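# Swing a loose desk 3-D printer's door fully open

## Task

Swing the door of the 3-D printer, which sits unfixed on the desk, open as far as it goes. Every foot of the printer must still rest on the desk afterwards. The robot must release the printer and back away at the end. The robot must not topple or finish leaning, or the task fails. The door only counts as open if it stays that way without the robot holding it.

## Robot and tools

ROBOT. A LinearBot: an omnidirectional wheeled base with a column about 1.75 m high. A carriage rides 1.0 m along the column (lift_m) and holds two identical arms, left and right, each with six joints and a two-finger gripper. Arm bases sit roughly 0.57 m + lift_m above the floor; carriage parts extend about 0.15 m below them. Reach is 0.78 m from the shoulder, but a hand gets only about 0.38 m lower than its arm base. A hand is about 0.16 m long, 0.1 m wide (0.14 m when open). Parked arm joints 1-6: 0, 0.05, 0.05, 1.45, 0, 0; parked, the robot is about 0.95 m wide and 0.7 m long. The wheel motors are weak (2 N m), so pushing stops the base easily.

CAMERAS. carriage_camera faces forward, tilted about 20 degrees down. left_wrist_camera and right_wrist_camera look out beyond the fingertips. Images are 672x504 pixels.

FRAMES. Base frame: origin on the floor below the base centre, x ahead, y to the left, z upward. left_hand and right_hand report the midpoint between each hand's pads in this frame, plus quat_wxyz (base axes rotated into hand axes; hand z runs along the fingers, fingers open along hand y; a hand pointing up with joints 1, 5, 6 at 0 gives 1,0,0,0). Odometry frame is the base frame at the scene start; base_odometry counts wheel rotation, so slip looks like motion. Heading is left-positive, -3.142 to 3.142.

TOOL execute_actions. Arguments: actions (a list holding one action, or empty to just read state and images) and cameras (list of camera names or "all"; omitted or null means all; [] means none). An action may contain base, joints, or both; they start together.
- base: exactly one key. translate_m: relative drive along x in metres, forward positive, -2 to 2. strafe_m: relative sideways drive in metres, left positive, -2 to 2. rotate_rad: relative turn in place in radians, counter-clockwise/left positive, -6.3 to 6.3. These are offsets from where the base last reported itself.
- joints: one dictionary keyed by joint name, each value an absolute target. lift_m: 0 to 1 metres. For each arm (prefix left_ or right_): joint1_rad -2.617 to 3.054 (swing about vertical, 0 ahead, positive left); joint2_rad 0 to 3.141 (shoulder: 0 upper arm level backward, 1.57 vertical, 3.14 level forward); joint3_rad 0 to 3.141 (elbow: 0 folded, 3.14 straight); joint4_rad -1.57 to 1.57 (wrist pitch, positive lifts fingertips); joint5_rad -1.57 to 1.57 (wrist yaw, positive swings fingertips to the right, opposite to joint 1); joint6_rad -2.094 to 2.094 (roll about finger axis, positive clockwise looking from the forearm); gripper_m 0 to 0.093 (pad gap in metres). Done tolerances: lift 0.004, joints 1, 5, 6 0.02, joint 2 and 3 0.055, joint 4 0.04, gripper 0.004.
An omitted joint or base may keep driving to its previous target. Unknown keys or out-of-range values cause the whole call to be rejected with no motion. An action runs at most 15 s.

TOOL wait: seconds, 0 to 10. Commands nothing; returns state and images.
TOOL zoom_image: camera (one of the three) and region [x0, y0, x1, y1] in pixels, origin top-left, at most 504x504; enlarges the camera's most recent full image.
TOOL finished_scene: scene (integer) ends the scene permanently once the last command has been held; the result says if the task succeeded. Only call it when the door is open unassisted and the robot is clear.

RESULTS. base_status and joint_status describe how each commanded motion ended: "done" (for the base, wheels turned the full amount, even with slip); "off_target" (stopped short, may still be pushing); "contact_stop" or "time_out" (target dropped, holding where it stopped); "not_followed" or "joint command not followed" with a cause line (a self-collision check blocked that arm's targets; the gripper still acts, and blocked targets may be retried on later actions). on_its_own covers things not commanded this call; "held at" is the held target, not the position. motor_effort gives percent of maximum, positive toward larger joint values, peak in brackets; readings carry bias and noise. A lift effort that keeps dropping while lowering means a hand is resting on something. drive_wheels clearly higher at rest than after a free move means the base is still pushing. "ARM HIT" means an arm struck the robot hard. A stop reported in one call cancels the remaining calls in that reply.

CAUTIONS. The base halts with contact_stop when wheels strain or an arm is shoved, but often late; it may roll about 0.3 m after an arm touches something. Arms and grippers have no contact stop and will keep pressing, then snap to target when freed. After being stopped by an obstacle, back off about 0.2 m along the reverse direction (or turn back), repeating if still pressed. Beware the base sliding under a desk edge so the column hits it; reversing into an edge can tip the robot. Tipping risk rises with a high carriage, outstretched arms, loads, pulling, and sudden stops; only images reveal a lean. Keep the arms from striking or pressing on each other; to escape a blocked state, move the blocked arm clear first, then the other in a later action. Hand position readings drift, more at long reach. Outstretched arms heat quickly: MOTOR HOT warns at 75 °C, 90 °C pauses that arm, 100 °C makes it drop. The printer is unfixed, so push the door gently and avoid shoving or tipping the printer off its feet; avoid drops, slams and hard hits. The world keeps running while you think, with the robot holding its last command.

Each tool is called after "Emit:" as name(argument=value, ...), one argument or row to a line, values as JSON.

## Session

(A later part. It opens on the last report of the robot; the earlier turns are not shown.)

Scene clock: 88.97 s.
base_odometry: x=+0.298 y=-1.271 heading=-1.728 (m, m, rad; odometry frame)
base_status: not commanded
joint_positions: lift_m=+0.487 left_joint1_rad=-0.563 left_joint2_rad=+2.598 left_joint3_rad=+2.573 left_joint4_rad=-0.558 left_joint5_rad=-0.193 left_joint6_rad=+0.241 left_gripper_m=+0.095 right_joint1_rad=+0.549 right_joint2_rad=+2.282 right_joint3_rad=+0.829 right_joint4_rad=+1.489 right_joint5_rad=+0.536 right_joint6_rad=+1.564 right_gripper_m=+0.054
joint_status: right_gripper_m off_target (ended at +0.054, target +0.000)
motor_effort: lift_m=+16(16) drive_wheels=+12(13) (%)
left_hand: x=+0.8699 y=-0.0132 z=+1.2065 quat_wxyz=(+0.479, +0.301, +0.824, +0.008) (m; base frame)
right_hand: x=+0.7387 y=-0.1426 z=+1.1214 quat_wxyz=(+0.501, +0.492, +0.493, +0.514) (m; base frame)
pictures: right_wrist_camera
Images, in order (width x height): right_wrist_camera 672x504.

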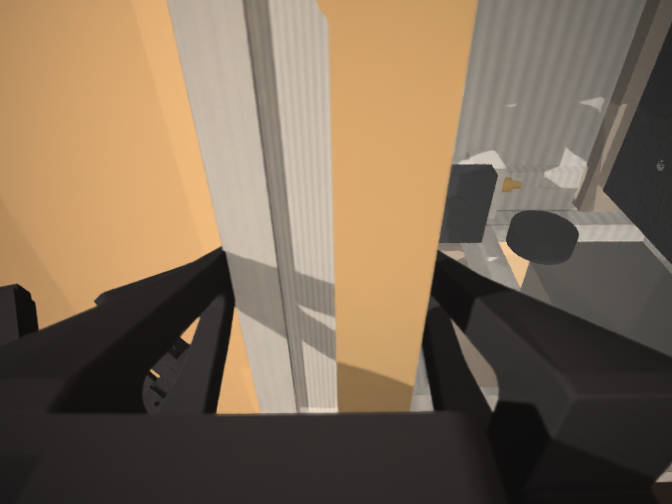

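Emit:
execute_actions(
  actions=[
    {"base":{"translate_m":-0.04},"joints":{"right_gripper_m":0.07}},
  ],
  cameras=[],
)

Emit:
execute_actions(
  actions=[
    {"joints":{"lift_m":0.475,"right_gripper_m":0.04,"left_joint1_rad":-0.6,"left_joint6_rad":0.4}},
  ],
)

Scene clock: 92.90 s.
base_odometry: x=+0.304 y=-1.232 heading=-1.727 (m, m, rad; odometry frame)
base_status: done
joint_positions: lift_m=+0.487 left_joint1_rad=-0.561 left_joint2_rad=+2.598 left_joint3_rad=+2.573 left_joint4_rad=-0.557 left_joint5_rad=-0.195 left_joint6_rad=+0.241 left_gripper_m=+0.095 right_joint1_rad=+0.538 right_joint2_rad=+2.282 right_joint3_rad=+0.837 right_joint4_rad=+1.474 right_joint5_rad=+0.524 right_joint6_rad=+1.564 right_gripper_m=+0.070
joint_status: all done
motor_effort: lift_m=+16(16) drive_wheels=+7(41) (%)
left_hand: x=+0.8707 y=-0.0119 z=+1.2066 quat_wxyz=(+0.480, +0.300, +0.825, +0.009) (m; base frame)
right_hand: x=+0.7427 y=-0.1451 z=+1.1211 quat_wxyz=(+0.501, +0.492, +0.494, +0.512) (m; base frame)
pictures: none
No camera images: the call's "cameras" was empty. Leave "cameras" out to get every camera's image.

Scene clock: 93.63 s.
base_odometry: x=+0.304 y=-1.232 heading=-1.727 (m, m, rad; odometry frame)
base_status: not commanded
joint_positions: lift_m=+0.475 left_joint1_rad=-0.599 left_joint2_rad=+2.594 left_joint3_rad=+2.573 left_joint4_rad=-0.559 left_joint5_rad=-0.197 left_joint6_rad=+0.391 left_gripper_m=+0.095 right_joint1_rad=+0.538 right_joint2_rad=+2.288 right_joint3_rad=+0.837 right_joint4_rad=+1.468 right_joint5_rad=+0.525 right_joint6_rad=+1.564 right_gripper_m=+0.040
joint_status: all done
motor_effort: lift_m=+16(16) drive_wheels=+5(6) (%)
left_hand: x=+0.8571 y=-0.0339 z=+1.1974 quat_wxyz=(+0.480, +0.375, +0.792, +0.037) (m; base frame)
right_hand: x=+0.7425 y=-0.1453 z=+1.1044 quat_wxyz=(+0.500, +0.494, +0.499, +0.507) (m; base frame)
pictures: carriage_camera, left_wrist_camera, right_wrist_camera
Images, in order (width x height): carriage_camera 672x504, left_wrist_camera 672x504, right_wrist_camera 672x504.

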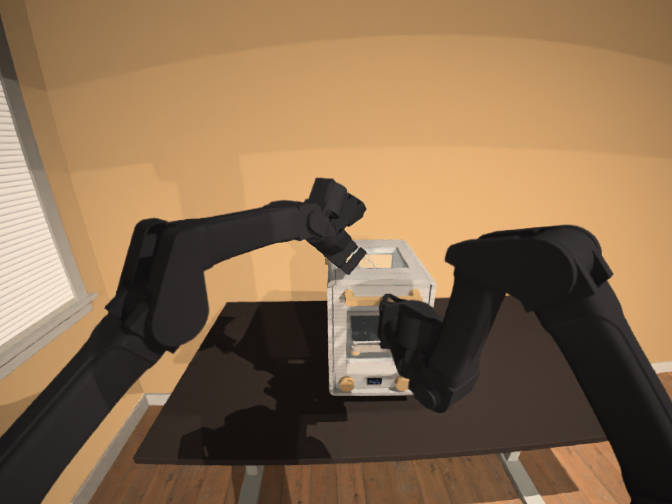

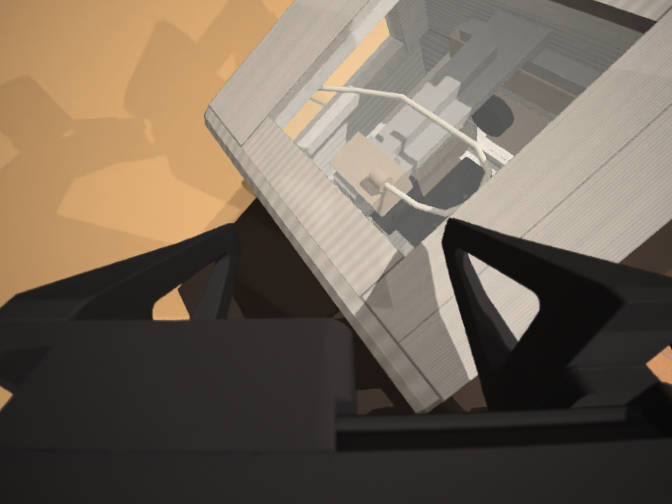

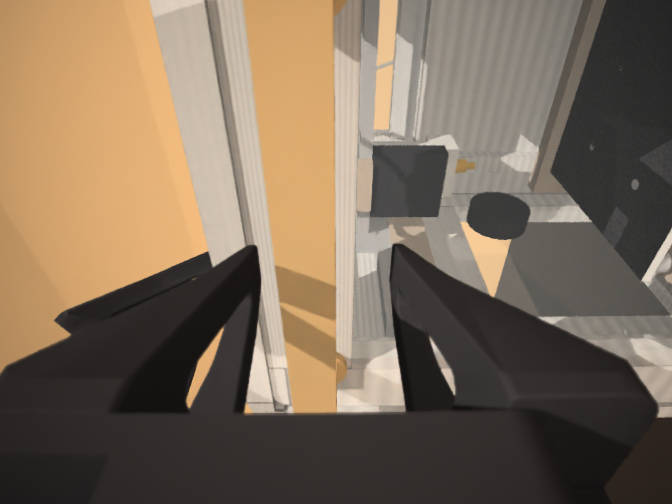

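Emit:
execute_actions(
  actions=[
    {"joints":{"lift_m":0.483,"right_gripper_m":0.05}},
  ],
  cameras=[],
)

Emit:
execute_actions(
  actions=[
    {"base":{"translate_m":0.027}},
  ],
  cameras=["right_wrist_camera"],
)

Emit:
execute_actions(
  actions=[
    {"joints":{"right_gripper_m":0,"left_joint2_rad":2.72,"left_joint3_rad":2.75,"left_joint4_rad":-0.6}},
  ],
)

Scene clock: 97.43 s.
base_odometry: x=+0.304 y=-1.232 heading=-1.727 (m, m, rad; odometry frame)
base_status: not commanded
joint_positions: lift_m=+0.483 left_joint1_rad=-0.599 left_joint2_rad=+2.588 left_joint3_rad=+2.573 left_joint4_rad=-0.556 left_joint5_rad=-0.197 left_joint6_rad=+0.391 left_gripper_m=+0.095 right_joint1_rad=+0.538 right_joint2_rad=+2.288 right_joint3_rad=+0.837 right_joint4_rad=+1.471 right_joint5_rad=+0.526 right_joint6_rad=+1.564 right_gripper_m=+0.050
joint_status: all done
motor_effort: lift_m=+18(21) drive_wheels=+5(8) (%)
left_hand: x=+0.8571 y=-0.0338 z=+1.2095 quat_wxyz=(+0.483, +0.373, +0.791, +0.036) (m; base frame)
right_hand: x=+0.7425 y=-0.1454 z=+1.1129 quat_wxyz=(+0.500, +0.494, +0.498, +0.508) (m; base frame)
pictures: none
No camera images: the call's "cameras" was empty. Leave "cameras" out to get every camera's image.

Scene clock: 98.37 s.
base_odometry: x=+0.300 y=-1.259 heading=-1.727 (m, m, rad; odometry frame)
base_status: done
joint_positions: lift_m=+0.483 left_joint1_rad=-0.599 left_joint2_rad=+2.588 left_joint3_rad=+2.573 left_joint4_rad=-0.557 left_joint5_rad=-0.197 left_joint6_rad=+0.391 left_gripper_m=+0.095 right_joint1_rad=+0.538 right_joint2_rad=+2.288 right_joint3_rad=+0.837 right_joint4_rad=+1.471 right_joint5_rad=+0.526 right_joint6_rad=+1.564 right_gripper_m=+0.050
joint_status: not commanded
motor_effort: lift_m=+18(18) drive_wheels=-8(41) (%)
left_hand: x=+0.8571 y=-0.0338 z=+1.2094 quat_wxyz=(+0.483, +0.373, +0.791, +0.036) (m; base frame)
right_hand: x=+0.7425 y=-0.1454 z=+1.1129 quat_wxyz=(+0.500, +0.494, +0.497, +0.508) (m; base frame)
pictures: right_wrist_camera
Images, in order (width x height): right_wrist_camera 672x504.

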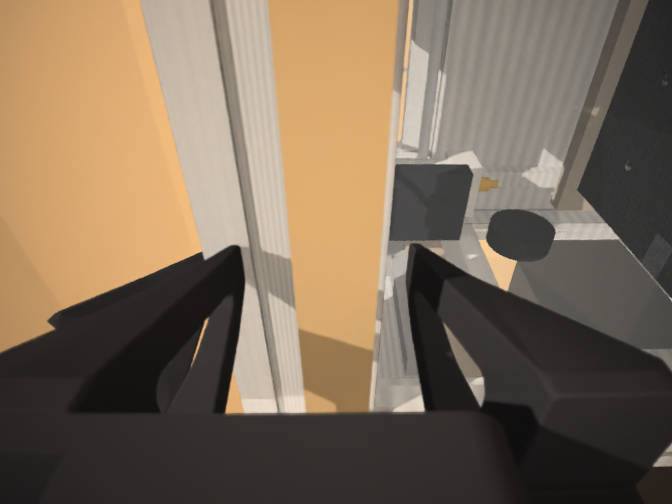

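Scene clock: 99.10 s.
base_odometry: x=+0.300 y=-1.259 heading=-1.727 (m, m, rad; odometry frame)
base_status: not commanded
joint_positions: lift_m=+0.483 left_joint1_rad=-0.599 left_joint2_rad=+2.718 left_joint3_rad=+2.724 left_joint4_rad=-0.589 left_joint5_rad=-0.197 left_joint6_rad=+0.389 left_gripper_m=+0.095 right_joint1_rad=+0.538 right_joint2_rad=+2.290 right_joint3_rad=+0.837 right_joint4_rad=+1.460 right_joint5_rad=+0.526 right_joint6_rad=+1.564 right_gripper_m=+0.014
joint_status: right_gripper_m off_target (ended at +0.014, target +0.000); the others done
motor_effort: lift_m=+18(18) drive_wheels=-7(6) (%)
left_hand: x=+0.8681 y=-0.0413 z=+1.1819 quat_wxyz=(+0.478, +0.374, +0.794, +0.037) (m; base frame)
right_hand: x=+0.7425 y=-0.1455 z=+1.1094 quat_wxyz=(+0.500, +0.495, +0.502, +0.504) (m; base frame)
pictures: carriage_camera, left_wrist_camera, right_wrist_camera
Images, in order (width x height): carriage_camera 672x504, left_wrist_camera 672x504, right_wrist_camera 672x504.

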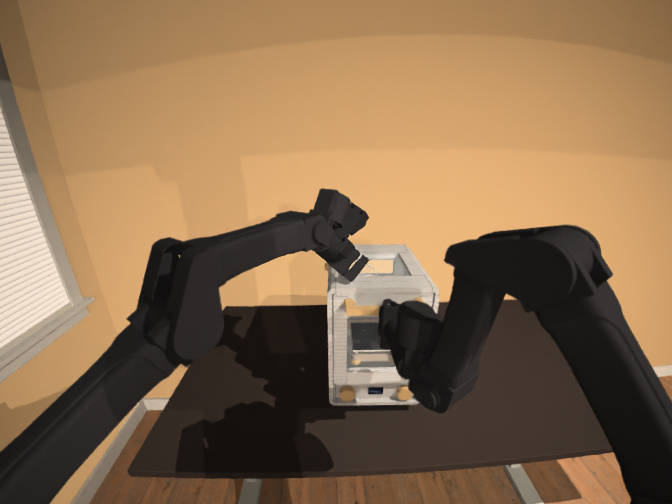

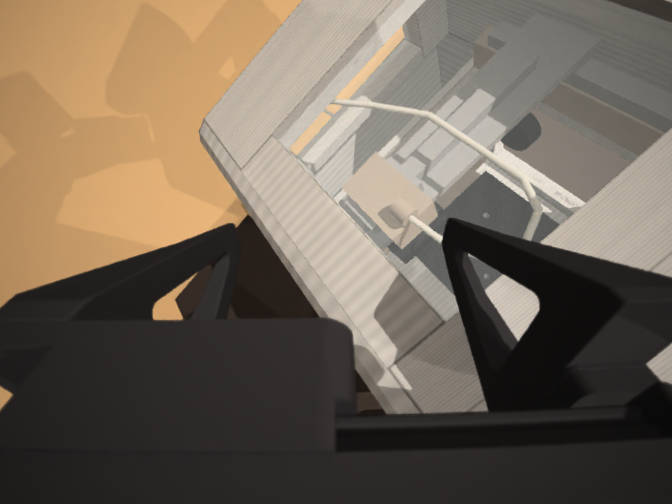

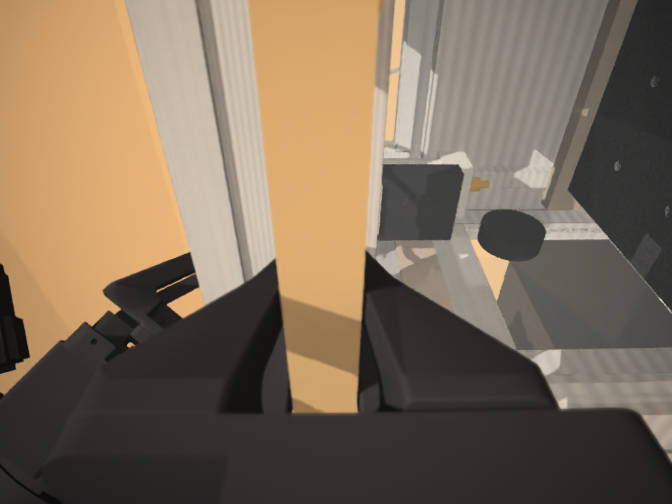

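Emit:
execute_actions(
  actions=[
    {"joints":{"left_joint2_rad":2.84,"left_joint4_rad":-0.65}},
  ],
  cameras=["left_wrist_camera"],
)

Emit:
execute_actions(
  actions=[
    {"joints":{"left_gripper_m":0.03,"right_joint1_rad":0.62,"right_joint5_rad":0.62,"right_joint2_rad":2.2,"right_joint3_rad":0.7,"right_joint4_rad":1.5}},
  ],
)

Scene clock: 102.53 s.
base_odometry: x=+0.300 y=-1.259 heading=-1.727 (m, m, rad; odometry frame)
base_status: not commanded
joint_positions: lift_m=+0.483 left_joint1_rad=-0.599 left_joint2_rad=+2.764 left_joint3_rad=+2.767 left_joint4_rad=-0.548 left_joint5_rad=-0.197 left_joint6_rad=+0.384 left_gripper_m=+0.095 right_joint1_rad=+0.538 right_joint2_rad=+2.290 right_joint3_rad=+0.837 right_joint4_rad=+1.459 right_joint5_rad=+0.526 right_joint6_rad=+1.564 right_gripper_m=+0.014
joint_status: left_joint2_rad off_target (ended at +2.764, target +2.840); left_joint4_rad off_target (ended at -0.547, target -0.650)
motor_effort: lift_m=+18(18) drive_wheels=-6(5) (%)
left_hand: x=+0.8763 y=-0.0469 z=+1.1777 quat_wxyz=(+0.495, +0.367, +0.787, +0.033) (m; base frame)
right_hand: x=+0.7425 y=-0.1455 z=+1.1093 quat_wxyz=(+0.500, +0.495, +0.502, +0.503) (m; base frame)
pictures: left_wrist_camera
Images, in order (width x height): left_wrist_camera 672x504.

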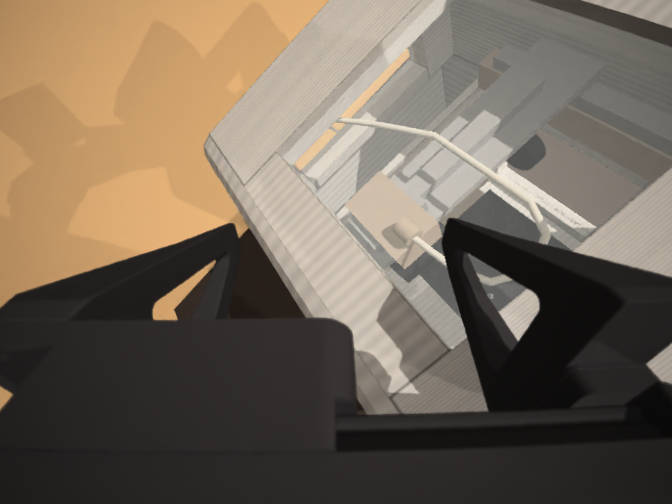

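Scene clock: 103.23 s.
base_odometry: x=+0.300 y=-1.259 heading=-1.727 (m, m, rad; odometry frame)
base_status: not commanded
joint_positions: lift_m=+0.483 left_joint1_rad=-0.607 left_joint2_rad=+2.784 left_joint3_rad=+2.767 left_joint4_rad=-0.546 left_joint5_rad=-0.178 left_joint6_rad=+0.382 left_gripper_m=+0.030 right_joint1_rad=+0.600 right_joint2_rad=+2.235 right_joint3_rad=+0.724 right_joint4_rad=+1.459 right_joint5_rad=+0.604 right_joint6_rad=+1.591 right_gripper_m=+0.015
joint_status: right_joint1_rad off_target (ended at +0.600, target +0.620); right_joint4_rad off_target (ended at +1.459, target +1.500); the others done
motor_effort: lift_m=+18(18) drive_wheels=-7(20) (%)
left_hand: x=+0.8724 y=-0.0551 z=+1.1637 quat_wxyz=(+0.486, +0.376, +0.788, +0.023) (m; base frame)
right_hand: x=+0.7097 y=-0.1438 z=+1.1012 quat_wxyz=(+0.493, +0.509, +0.512, +0.486) (m; base frame)
pictures: carriage_camera, left_wrist_camera, right_wrist_camera
Images, in order (width x height): carriage_camera 672x504, left_wrist_camera 672x504, right_wrist_camera 672x504.

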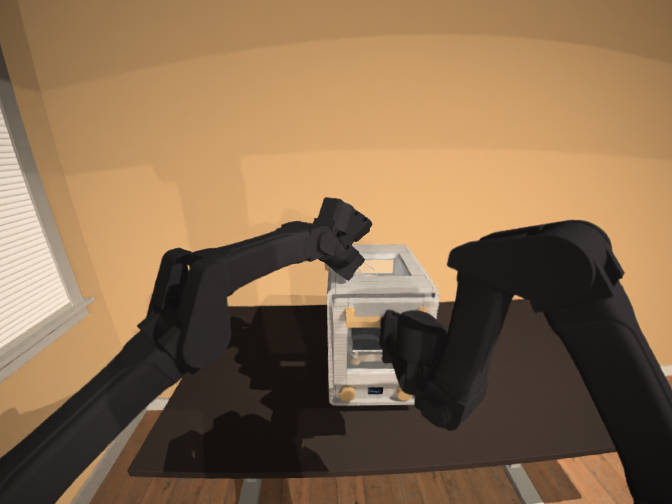

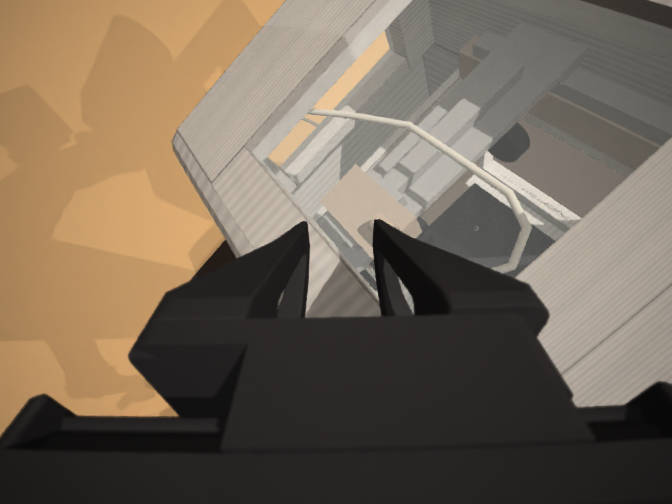

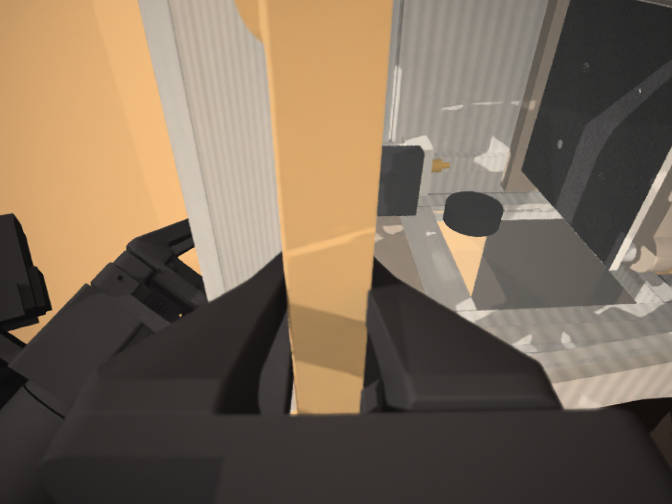

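Emit:
execute_actions(
  actions=[
    {"joints":{"left_joint2_rad":2.3,"left_joint3_rad":2.6,"left_joint4_rad":-0.55}},
  ],
  cameras=[],
)

Emit:
execute_actions(
  actions=[
    {"base":{"translate_m":-0.05},"joints":{"left_joint1_rad":0.2,"left_joint2_rad":0.5,"left_joint3_rad":0.5,"left_joint4_rad":0.5,"lift_m":0.465,"right_gripper_m":0}},
  ],
  cameras=["carriage_camera"],
)

Emit:
execute_actions(
  actions=[
    {"base":{"strafe_m":0.06},"joints":{"right_joint1_rad":0.41,"right_joint5_rad":0.41}},
  ],
  cameras=[],
)

Emit:
execute_actions(
  actions=[
    {"base":{"strafe_m":0.06},"joints":{"right_joint1_rad":0.2,"right_joint5_rad":0.2}},
  ],
  cameras=[],
)

Emit:
execute_actions(
  actions=[
    {"base":{"strafe_m":0.06},"joints":{"right_joint1_rad":0.0,"right_joint5_rad":0.0}},
  ],
)

Scene clock: 112.97 s.
base_odometry: x=+0.300 y=-1.259 heading=-1.727 (m, m, rad; odometry frame)
base_status: not commanded
joint_positions: lift_m=+0.483 left_joint1_rad=-0.607 left_joint2_rad=+2.305 left_joint3_rad=+2.605 left_joint4_rad=-0.555 left_joint5_rad=-0.192 left_joint6_rad=+0.390 left_gripper_m=+0.030 right_joint1_rad=+0.600 right_joint2_rad=+2.235 right_joint3_rad=+0.724 right_joint4_rad=+1.460 right_joint5_rad=+0.604 right_joint6_rad=+1.591 right_gripper_m=+0.015
joint_status: all done
motor_effort: lift_m=+18(18) drive_wheels=-6(6) (%)
left_hand: x=+0.8155 y=-0.0128 z=+1.4102 quat_wxyz=(+0.613, +0.325, +0.720, +0.009) (m; base frame)
right_hand: x=+0.7097 y=-0.1439 z=+1.1013 quat_wxyz=(+0.493, +0.510, +0.511, +0.486) (m; base frame)
pictures: none
No camera images: the call's "cameras" was empty. Leave "cameras" out to get every camera's image.

Scene clock: 115.03 s.
base_odometry: x=+0.308 y=-1.209 heading=-1.727 (m, m, rad; odometry frame)
base_status: done
joint_positions: lift_m=+0.465 left_joint1_rad=+0.193 left_joint2_rad=+0.512 left_joint3_rad=+0.510 left_joint4_rad=+0.490 left_joint5_rad=-0.209 left_joint6_rad=+0.392 left_gripper_m=+0.030 right_joint1_rad=+0.600 right_joint2_rad=+2.223 right_joint3_rad=+0.724 right_joint4_rad=+1.424 right_joint5_rad=+0.602 right_joint6_rad=+1.601 right_gripper_m=+0.017
joint_status: right_gripper_m off_target (ended at +0.017, target +0.000); the others done
motor_effort: lift_m=+16(16) drive_wheels=+10(47) (%)
left_hand: x=+0.5020 y=+0.4127 z=+1.4300 quat_wxyz=(+0.800, -0.038, +0.519, +0.297) (m; base frame)
right_hand: x=+0.7098 y=-0.1435 z=+1.0812 quat_wxyz=(+0.488, +0.513, +0.517, +0.480) (m; base frame)
pictures: carriage_camera
Images, in order (width x height): carriage_camera 672x504.

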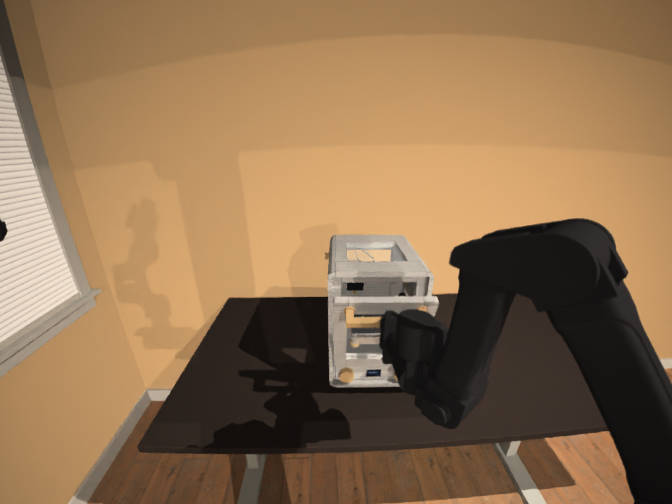

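Scene clock: 116.43 s.
base_odometry: x=+0.367 y=-1.219 heading=-1.727 (m, m, rad; odometry frame)
base_status: done
joint_positions: lift_m=+0.465 left_joint1_rad=+0.193 left_joint2_rad=+0.512 left_joint3_rad=+0.510 left_joint4_rad=+0.491 left_joint5_rad=-0.207 left_joint6_rad=+0.392 left_gripper_m=+0.030 right_joint1_rad=+0.396 right_joint2_rad=+2.219 right_joint3_rad=+0.724 right_joint4_rad=+1.485 right_joint5_rad=+0.410 right_joint6_rad=+1.570 right_gripper_m=+0.016
joint_status: all done
on_its_own: right_joint4_rad moved +0.061 to your old target +1.500
motor_effort: lift_m=+16(16) drive_wheels=+4(28) (%)
left_hand: x=+0.5020 y=+0.4123 z=+1.4304 quat_wxyz=(+0.801, -0.037, +0.518, +0.297) (m; base frame)
right_hand: x=+0.7425 y=-0.2041 z=+1.0959 quat_wxyz=(+0.502, +0.504, +0.500, +0.493) (m; base frame)
pictures: none
No camera images: the call's "cameras" was empty. Leave "cameras" out to get every camera's image.

Scene clock: 117.83 s.
base_odometry: x=+0.426 y=-1.229 heading=-1.727 (m, m, rad; odometry frame)
base_status: done
joint_positions: lift_m=+0.465 left_joint1_rad=+0.193 left_joint2_rad=+0.512 left_joint3_rad=+0.510 left_joint4_rad=+0.492 left_joint5_rad=-0.206 left_joint6_rad=+0.392 left_gripper_m=+0.030 right_joint1_rad=+0.191 right_joint2_rad=+2.217 right_joint3_rad=+0.724 right_joint4_rad=+1.508 right_joint5_rad=+0.187 right_joint6_rad=+1.563 right_gripper_m=+0.015
joint_status: all done
motor_effort: lift_m=+16(16) drive_wheels=+0(41) (%)
left_hand: x=+0.5020 y=+0.4121 z=+1.4305 quat_wxyz=(+0.801, -0.037, +0.518, +0.297) (m; base frame)
right_hand: x=+0.7623 y=-0.2663 z=+1.1027 quat_wxyz=(+0.504, +0.494, +0.498, +0.504) (m; base frame)
pictures: none
No camera images: the call's "cameras" was empty. Leave "cameras" out to get every camera's image.

Scene clock: 119.23 s.
base_odometry: x=+0.486 y=-1.238 heading=-1.728 (m, m, rad; odometry frame)
base_status: done
joint_positions: lift_m=+0.465 left_joint1_rad=+0.193 left_joint2_rad=+0.512 left_joint3_rad=+0.510 left_joint4_rad=+0.492 left_joint5_rad=-0.205 left_joint6_rad=+0.392 left_gripper_m=+0.030 right_joint1_rad=-0.002 right_joint2_rad=+2.217 right_joint3_rad=+0.724 right_joint4_rad=+1.515 right_joint5_rad=-0.028 right_joint6_rad=+1.564 right_gripper_m=+0.015
joint_status: right_joint5_rad off_target (ended at -0.029, target +0.000); the others done
motor_effort: lift_m=+16(16) drive_wheels=-4(37) (%)
left_hand: x=+0.5020 y=+0.4120 z=+1.4306 quat_wxyz=(+0.802, -0.036, +0.518, +0.296) (m; base frame)
right_hand: x=+0.7682 y=-0.3260 z=+1.1044 quat_wxyz=(+0.501, +0.486, +0.503, +0.510) (m; base frame)
pictures: carriage_camera, left_wrist_camera, right_wrist_camera
Images, in order (width x height): carriage_camera 672x504, left_wrist_camera 672x504, right_wrist_camera 672x504.

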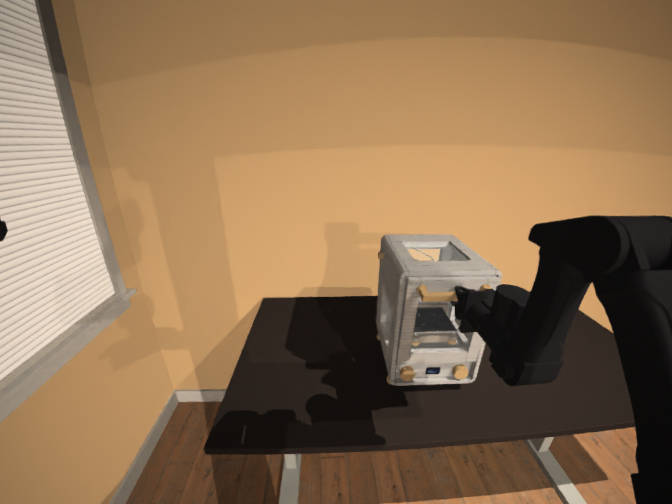

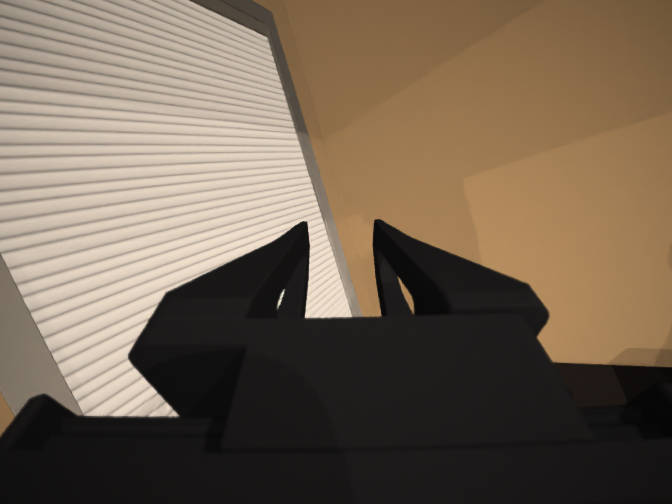

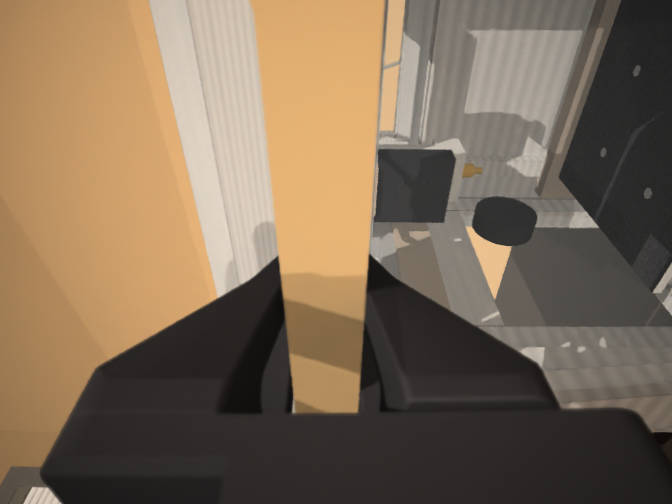

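Emit:
execute_actions(
  actions=[
    {"base":{"translate_m":-0.04}},
  ],
  cameras=["carriage_camera","right_wrist_camera"],
)

Scene clock: 122.53 s.
base_odometry: x=+0.492 y=-1.199 heading=-1.727 (m, m, rad; odometry frame)
base_status: done
joint_positions: lift_m=+0.465 left_joint1_rad=+0.193 left_joint2_rad=+0.512 left_joint3_rad=+0.510 left_joint4_rad=+0.492 left_joint5_rad=-0.205 left_joint6_rad=+0.392 left_gripper_m=+0.030 right_joint1_rad=-0.001 right_joint2_rad=+2.216 right_joint3_rad=+0.724 right_joint4_rad=+1.462 right_joint5_rad=-0.029 right_joint6_rad=+1.565 right_gripper_m=+0.016
joint_status: not commanded
motor_effort: lift_m=+16(16) drive_wheels=+4(27) (%)
left_hand: x=+0.5020 y=+0.4120 z=+1.4306 quat_wxyz=(+0.802, -0.036, +0.518, +0.296) (m; base frame)
right_hand: x=+0.7682 y=-0.3253 z=+1.0919 quat_wxyz=(+0.487, +0.499, +0.516, +0.498) (m; base frame)
pictures: carriage_camera, right_wrist_camera
Images, in order (width x height): carriage_camera 672x504, right_wrist_camera 672x504.

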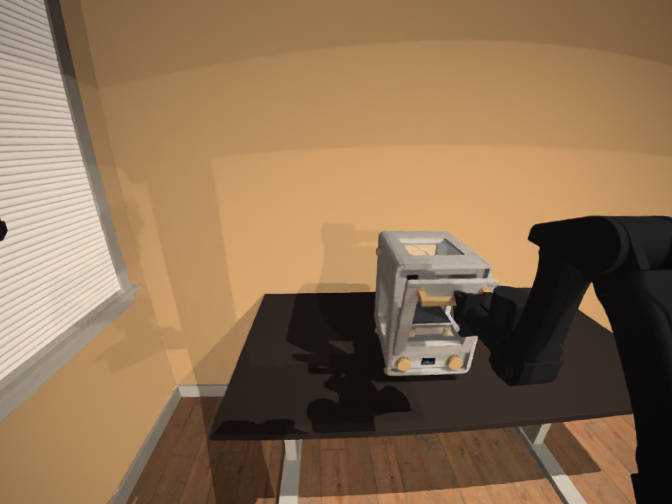

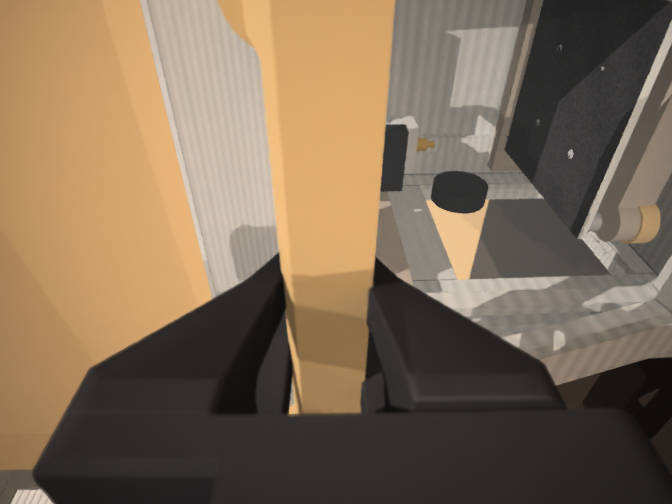

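Emit:
execute_actions(
  actions=[
    {"base":{"translate_m":-0.06},"joints":{"lift_m":0.395,"right_joint3_rad":0.87}},
  ],
  cameras=[],
)

Emit:
execute_actions(
  actions=[
    {"base":{"translate_m":-0.06},"joints":{"lift_m":0.32,"right_joint3_rad":1.02}},
  ],
  cameras=["carriage_camera","right_wrist_camera"],
)

Scene clock: 126.90 s.
base_odometry: x=+0.502 y=-1.140 heading=-1.727 (m, m, rad; odometry frame)
base_status: done
joint_positions: lift_m=+0.395 left_joint1_rad=+0.193 left_joint2_rad=+0.512 left_joint3_rad=+0.510 left_joint4_rad=+0.491 left_joint5_rad=-0.205 left_joint6_rad=+0.392 left_gripper_m=+0.030 right_joint1_rad=+0.000 right_joint2_rad=+2.201 right_joint3_rad=+0.853 right_joint4_rad=+1.491 right_joint5_rad=-0.026 right_joint6_rad=+1.561 right_gripper_m=+0.016
joint_status: all done
motor_effort: lift_m=+16(16) drive_wheels=+1(37) (%)
left_hand: x=+0.5021 y=+0.4120 z=+1.3604 quat_wxyz=(+0.801, -0.036, +0.518, +0.296) (m; base frame)
right_hand: x=+0.7960 y=-0.3255 z=+1.0803 quat_wxyz=(+0.531, +0.454, +0.472, +0.538) (m; base frame)
pictures: none
No camera images: the call's "cameras" was empty. Leave "cameras" out to get every camera's image.

Scene clock: 128.27 s.
base_odometry: x=+0.512 y=-1.081 heading=-1.727 (m, m, rad; odometry frame)
base_status: done
joint_positions: lift_m=+0.320 left_joint1_rad=+0.193 left_joint2_rad=+0.512 left_joint3_rad=+0.510 left_joint4_rad=+0.491 left_joint5_rad=-0.205 left_joint6_rad=+0.392 left_gripper_m=+0.030 right_joint1_rad=+0.001 right_joint2_rad=+2.203 right_joint3_rad=+1.001 right_joint4_rad=+1.497 right_joint5_rad=-0.023 right_joint6_rad=+1.555 right_gripper_m=+0.016
joint_status: all done
motor_effort: lift_m=+16(16) drive_wheels=+1(35) (%)
left_hand: x=+0.5022 y=+0.4120 z=+1.2853 quat_wxyz=(+0.801, -0.036, +0.519, +0.296) (m; base frame)
right_hand: x=+0.8200 y=-0.3254 z=+1.0601 quat_wxyz=(+0.567, +0.411, +0.431, +0.569) (m; base frame)
pictures: carriage_camera, right_wrist_camera
Images, in order (width x height): carriage_camera 672x504, right_wrist_camera 672x504.

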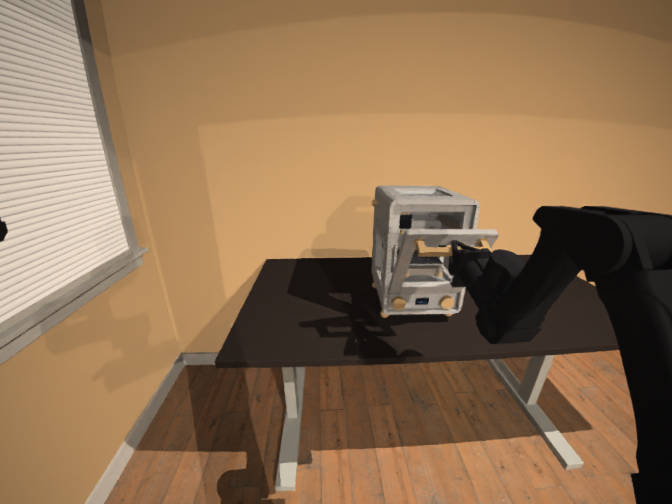

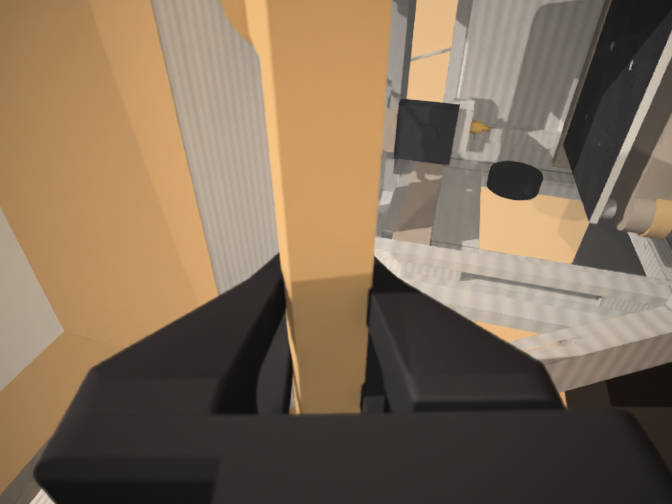

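Emit:
execute_actions(
  actions=[
    {"base":{"translate_m":-0.038},"joints":{"lift_m":0.235,"right_joint3_rad":1.17}},
  ],
  cameras=[],
)

Emit:
execute_actions(
  actions=[
    {"base":{"translate_m":-0.033},"joints":{"lift_m":0.15,"right_joint3_rad":1.32}},
  ],
  cameras=["carriage_camera"],
)

Emit:
execute_actions(
  actions=[
    {"base":{"translate_m":-0.025},"joints":{"lift_m":0.06,"right_joint3_rad":1.47}},
  ],
  cameras=["carriage_camera","right_wrist_camera"],
)

Scene clock: 133.07 s.
base_odometry: x=+0.518 y=-1.043 heading=-1.726 (m, m, rad; odometry frame)
base_status: done
joint_positions: lift_m=+0.235 left_joint1_rad=+0.193 left_joint2_rad=+0.512 left_joint3_rad=+0.510 left_joint4_rad=+0.491 left_joint5_rad=-0.205 left_joint6_rad=+0.392 left_gripper_m=+0.030 right_joint1_rad=+0.001 right_joint2_rad=+2.202 right_joint3_rad=+1.150 right_joint4_rad=+1.532 right_joint5_rad=-0.023 right_joint6_rad=+1.552 right_gripper_m=+0.015
joint_status: all done
motor_effort: lift_m=+16(16) drive_wheels=+3(37) (%)
left_hand: x=+0.5022 y=+0.4120 z=+1.2003 quat_wxyz=(+0.801, -0.036, +0.519, +0.296) (m; base frame)
right_hand: x=+0.8320 y=-0.3256 z=+1.0410 quat_wxyz=(+0.606, +0.357, +0.377, +0.603) (m; base frame)
pictures: none
No camera images: the call's "cameras" was empty. Leave "cameras" out to get every camera's image.

Scene clock: 134.07 s.
base_odometry: x=+0.523 y=-1.011 heading=-1.726 (m, m, rad; odometry frame)
base_status: done
joint_positions: lift_m=+0.150 left_joint1_rad=+0.193 left_joint2_rad=+0.512 left_joint3_rad=+0.510 left_joint4_rad=+0.491 left_joint5_rad=-0.204 left_joint6_rad=+0.392 left_gripper_m=+0.030 right_joint1_rad=+0.001 right_joint2_rad=+2.202 right_joint3_rad=+1.295 right_joint4_rad=+1.532 right_joint5_rad=-0.022 right_joint6_rad=+1.548 right_gripper_m=+0.015
joint_status: all done
motor_effort: lift_m=+16(16) drive_wheels=+0(36) (%)
left_hand: x=+0.5020 y=+0.4119 z=+1.1155 quat_wxyz=(+0.801, -0.036, +0.518, +0.296) (m; base frame)
right_hand: x=+0.8380 y=-0.3257 z=+1.0136 quat_wxyz=(+0.633, +0.311, +0.333, +0.626) (m; base frame)
pictures: carriage_camera
Images, in order (width x height): carriage_camera 672x504.

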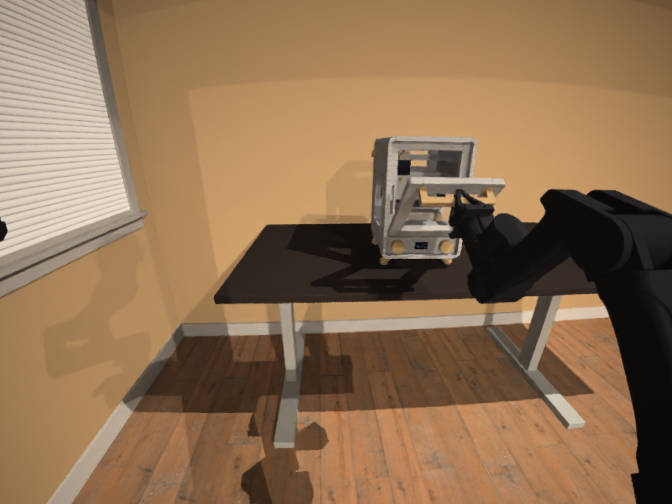

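Scene clock: 135.00 s.
base_odometry: x=+0.527 y=-0.986 heading=-1.726 (m, m, rad; odometry frame)
base_status: done
joint_positions: lift_m=+0.060 left_joint1_rad=+0.193 left_joint2_rad=+0.512 left_joint3_rad=+0.510 left_joint4_rad=+0.492 left_joint5_rad=-0.204 left_joint6_rad=+0.392 left_gripper_m=+0.030 right_joint1_rad=+0.001 right_joint2_rad=+2.202 right_joint3_rad=+1.445 right_joint4_rad=+1.511 right_joint5_rad=-0.021 right_joint6_rad=+1.545 right_gripper_m=+0.016
joint_status: all done
motor_effort: lift_m=+16(16) drive_wheels=-5(39) (%)
left_hand: x=+0.5019 y=+0.4119 z=+1.0257 quat_wxyz=(+0.802, -0.036, +0.518, +0.296) (m; base frame)
right_hand: x=+0.8389 y=-0.3258 z=+0.9792 quat_wxyz=(+0.654, +0.270, +0.291, +0.644) (m; base frame)
pictures: carriage_camera, right_wrist_camera
Images, in order (width x height): carriage_camera 672x504, right_wrist_camera 672x504.

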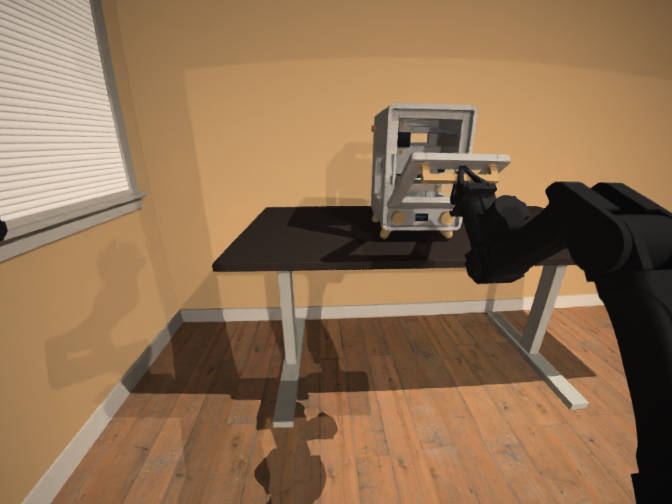

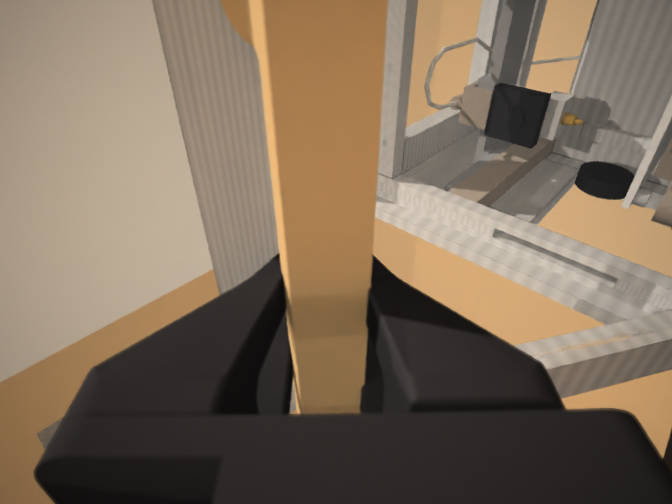

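Emit:
execute_actions(
  actions=[
    {"base":{"translate_m":-0.065},"joints":{"lift_m":0.0,"right_joint2_rad":2.33,"right_joint3_rad":1.57}},
  ],
  cameras=["carriage_camera","right_wrist_camera"],
)

Scene clock: 139.17 s.
base_odometry: x=+0.538 y=-0.922 heading=-1.725 (m, m, rad; odometry frame)
base_status: done
joint_positions: lift_m=+0.000 left_joint1_rad=+0.193 left_joint2_rad=+0.512 left_joint3_rad=+0.509 left_joint4_rad=+0.489 left_joint5_rad=-0.203 left_joint6_rad=+0.392 left_gripper_m=+0.030 right_joint1_rad=+0.001 right_joint2_rad=+2.340 right_joint3_rad=+1.572 right_joint4_rad=+1.434 right_joint5_rad=-0.017 right_joint6_rad=+1.545 right_gripper_m=+0.019
joint_status: all done
motor_effort: lift_m=+16(16) drive_wheels=+1(38) (%)
left_hand: x=+0.5025 y=+0.4118 z=+0.9647 quat_wxyz=(+0.801, -0.035, +0.519, +0.296) (m; base frame)
right_hand: x=+0.8794 y=-0.3265 z=+0.8774 quat_wxyz=(+0.641, +0.299, +0.319, +0.630) (m; base frame)
pictures: carriage_camera, right_wrist_camera
Images, in order (width x height): carriage_camera 672x504, right_wrist_camera 672x504.

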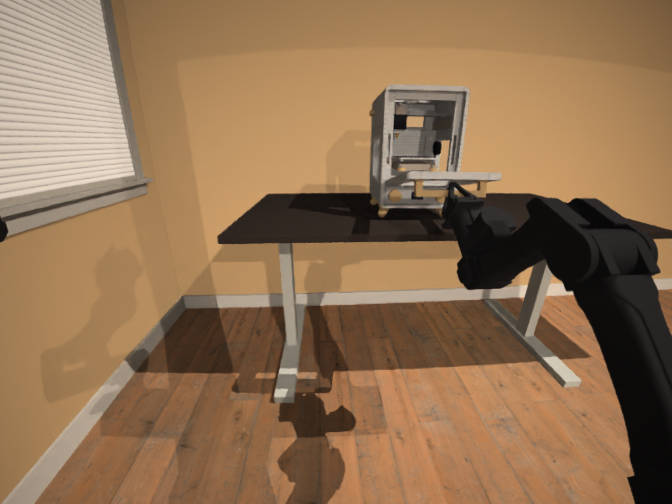

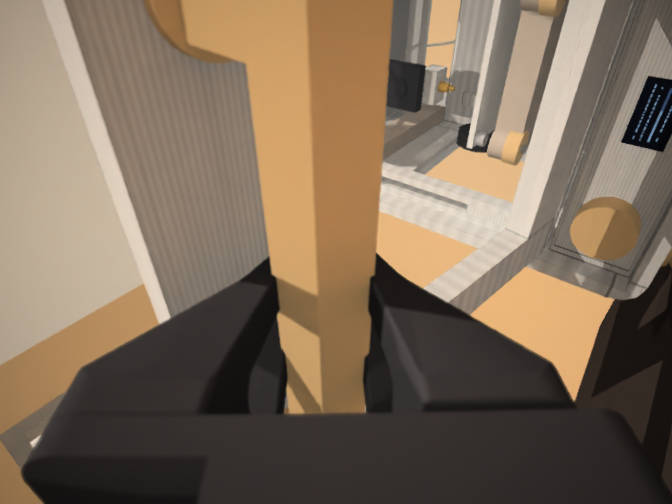

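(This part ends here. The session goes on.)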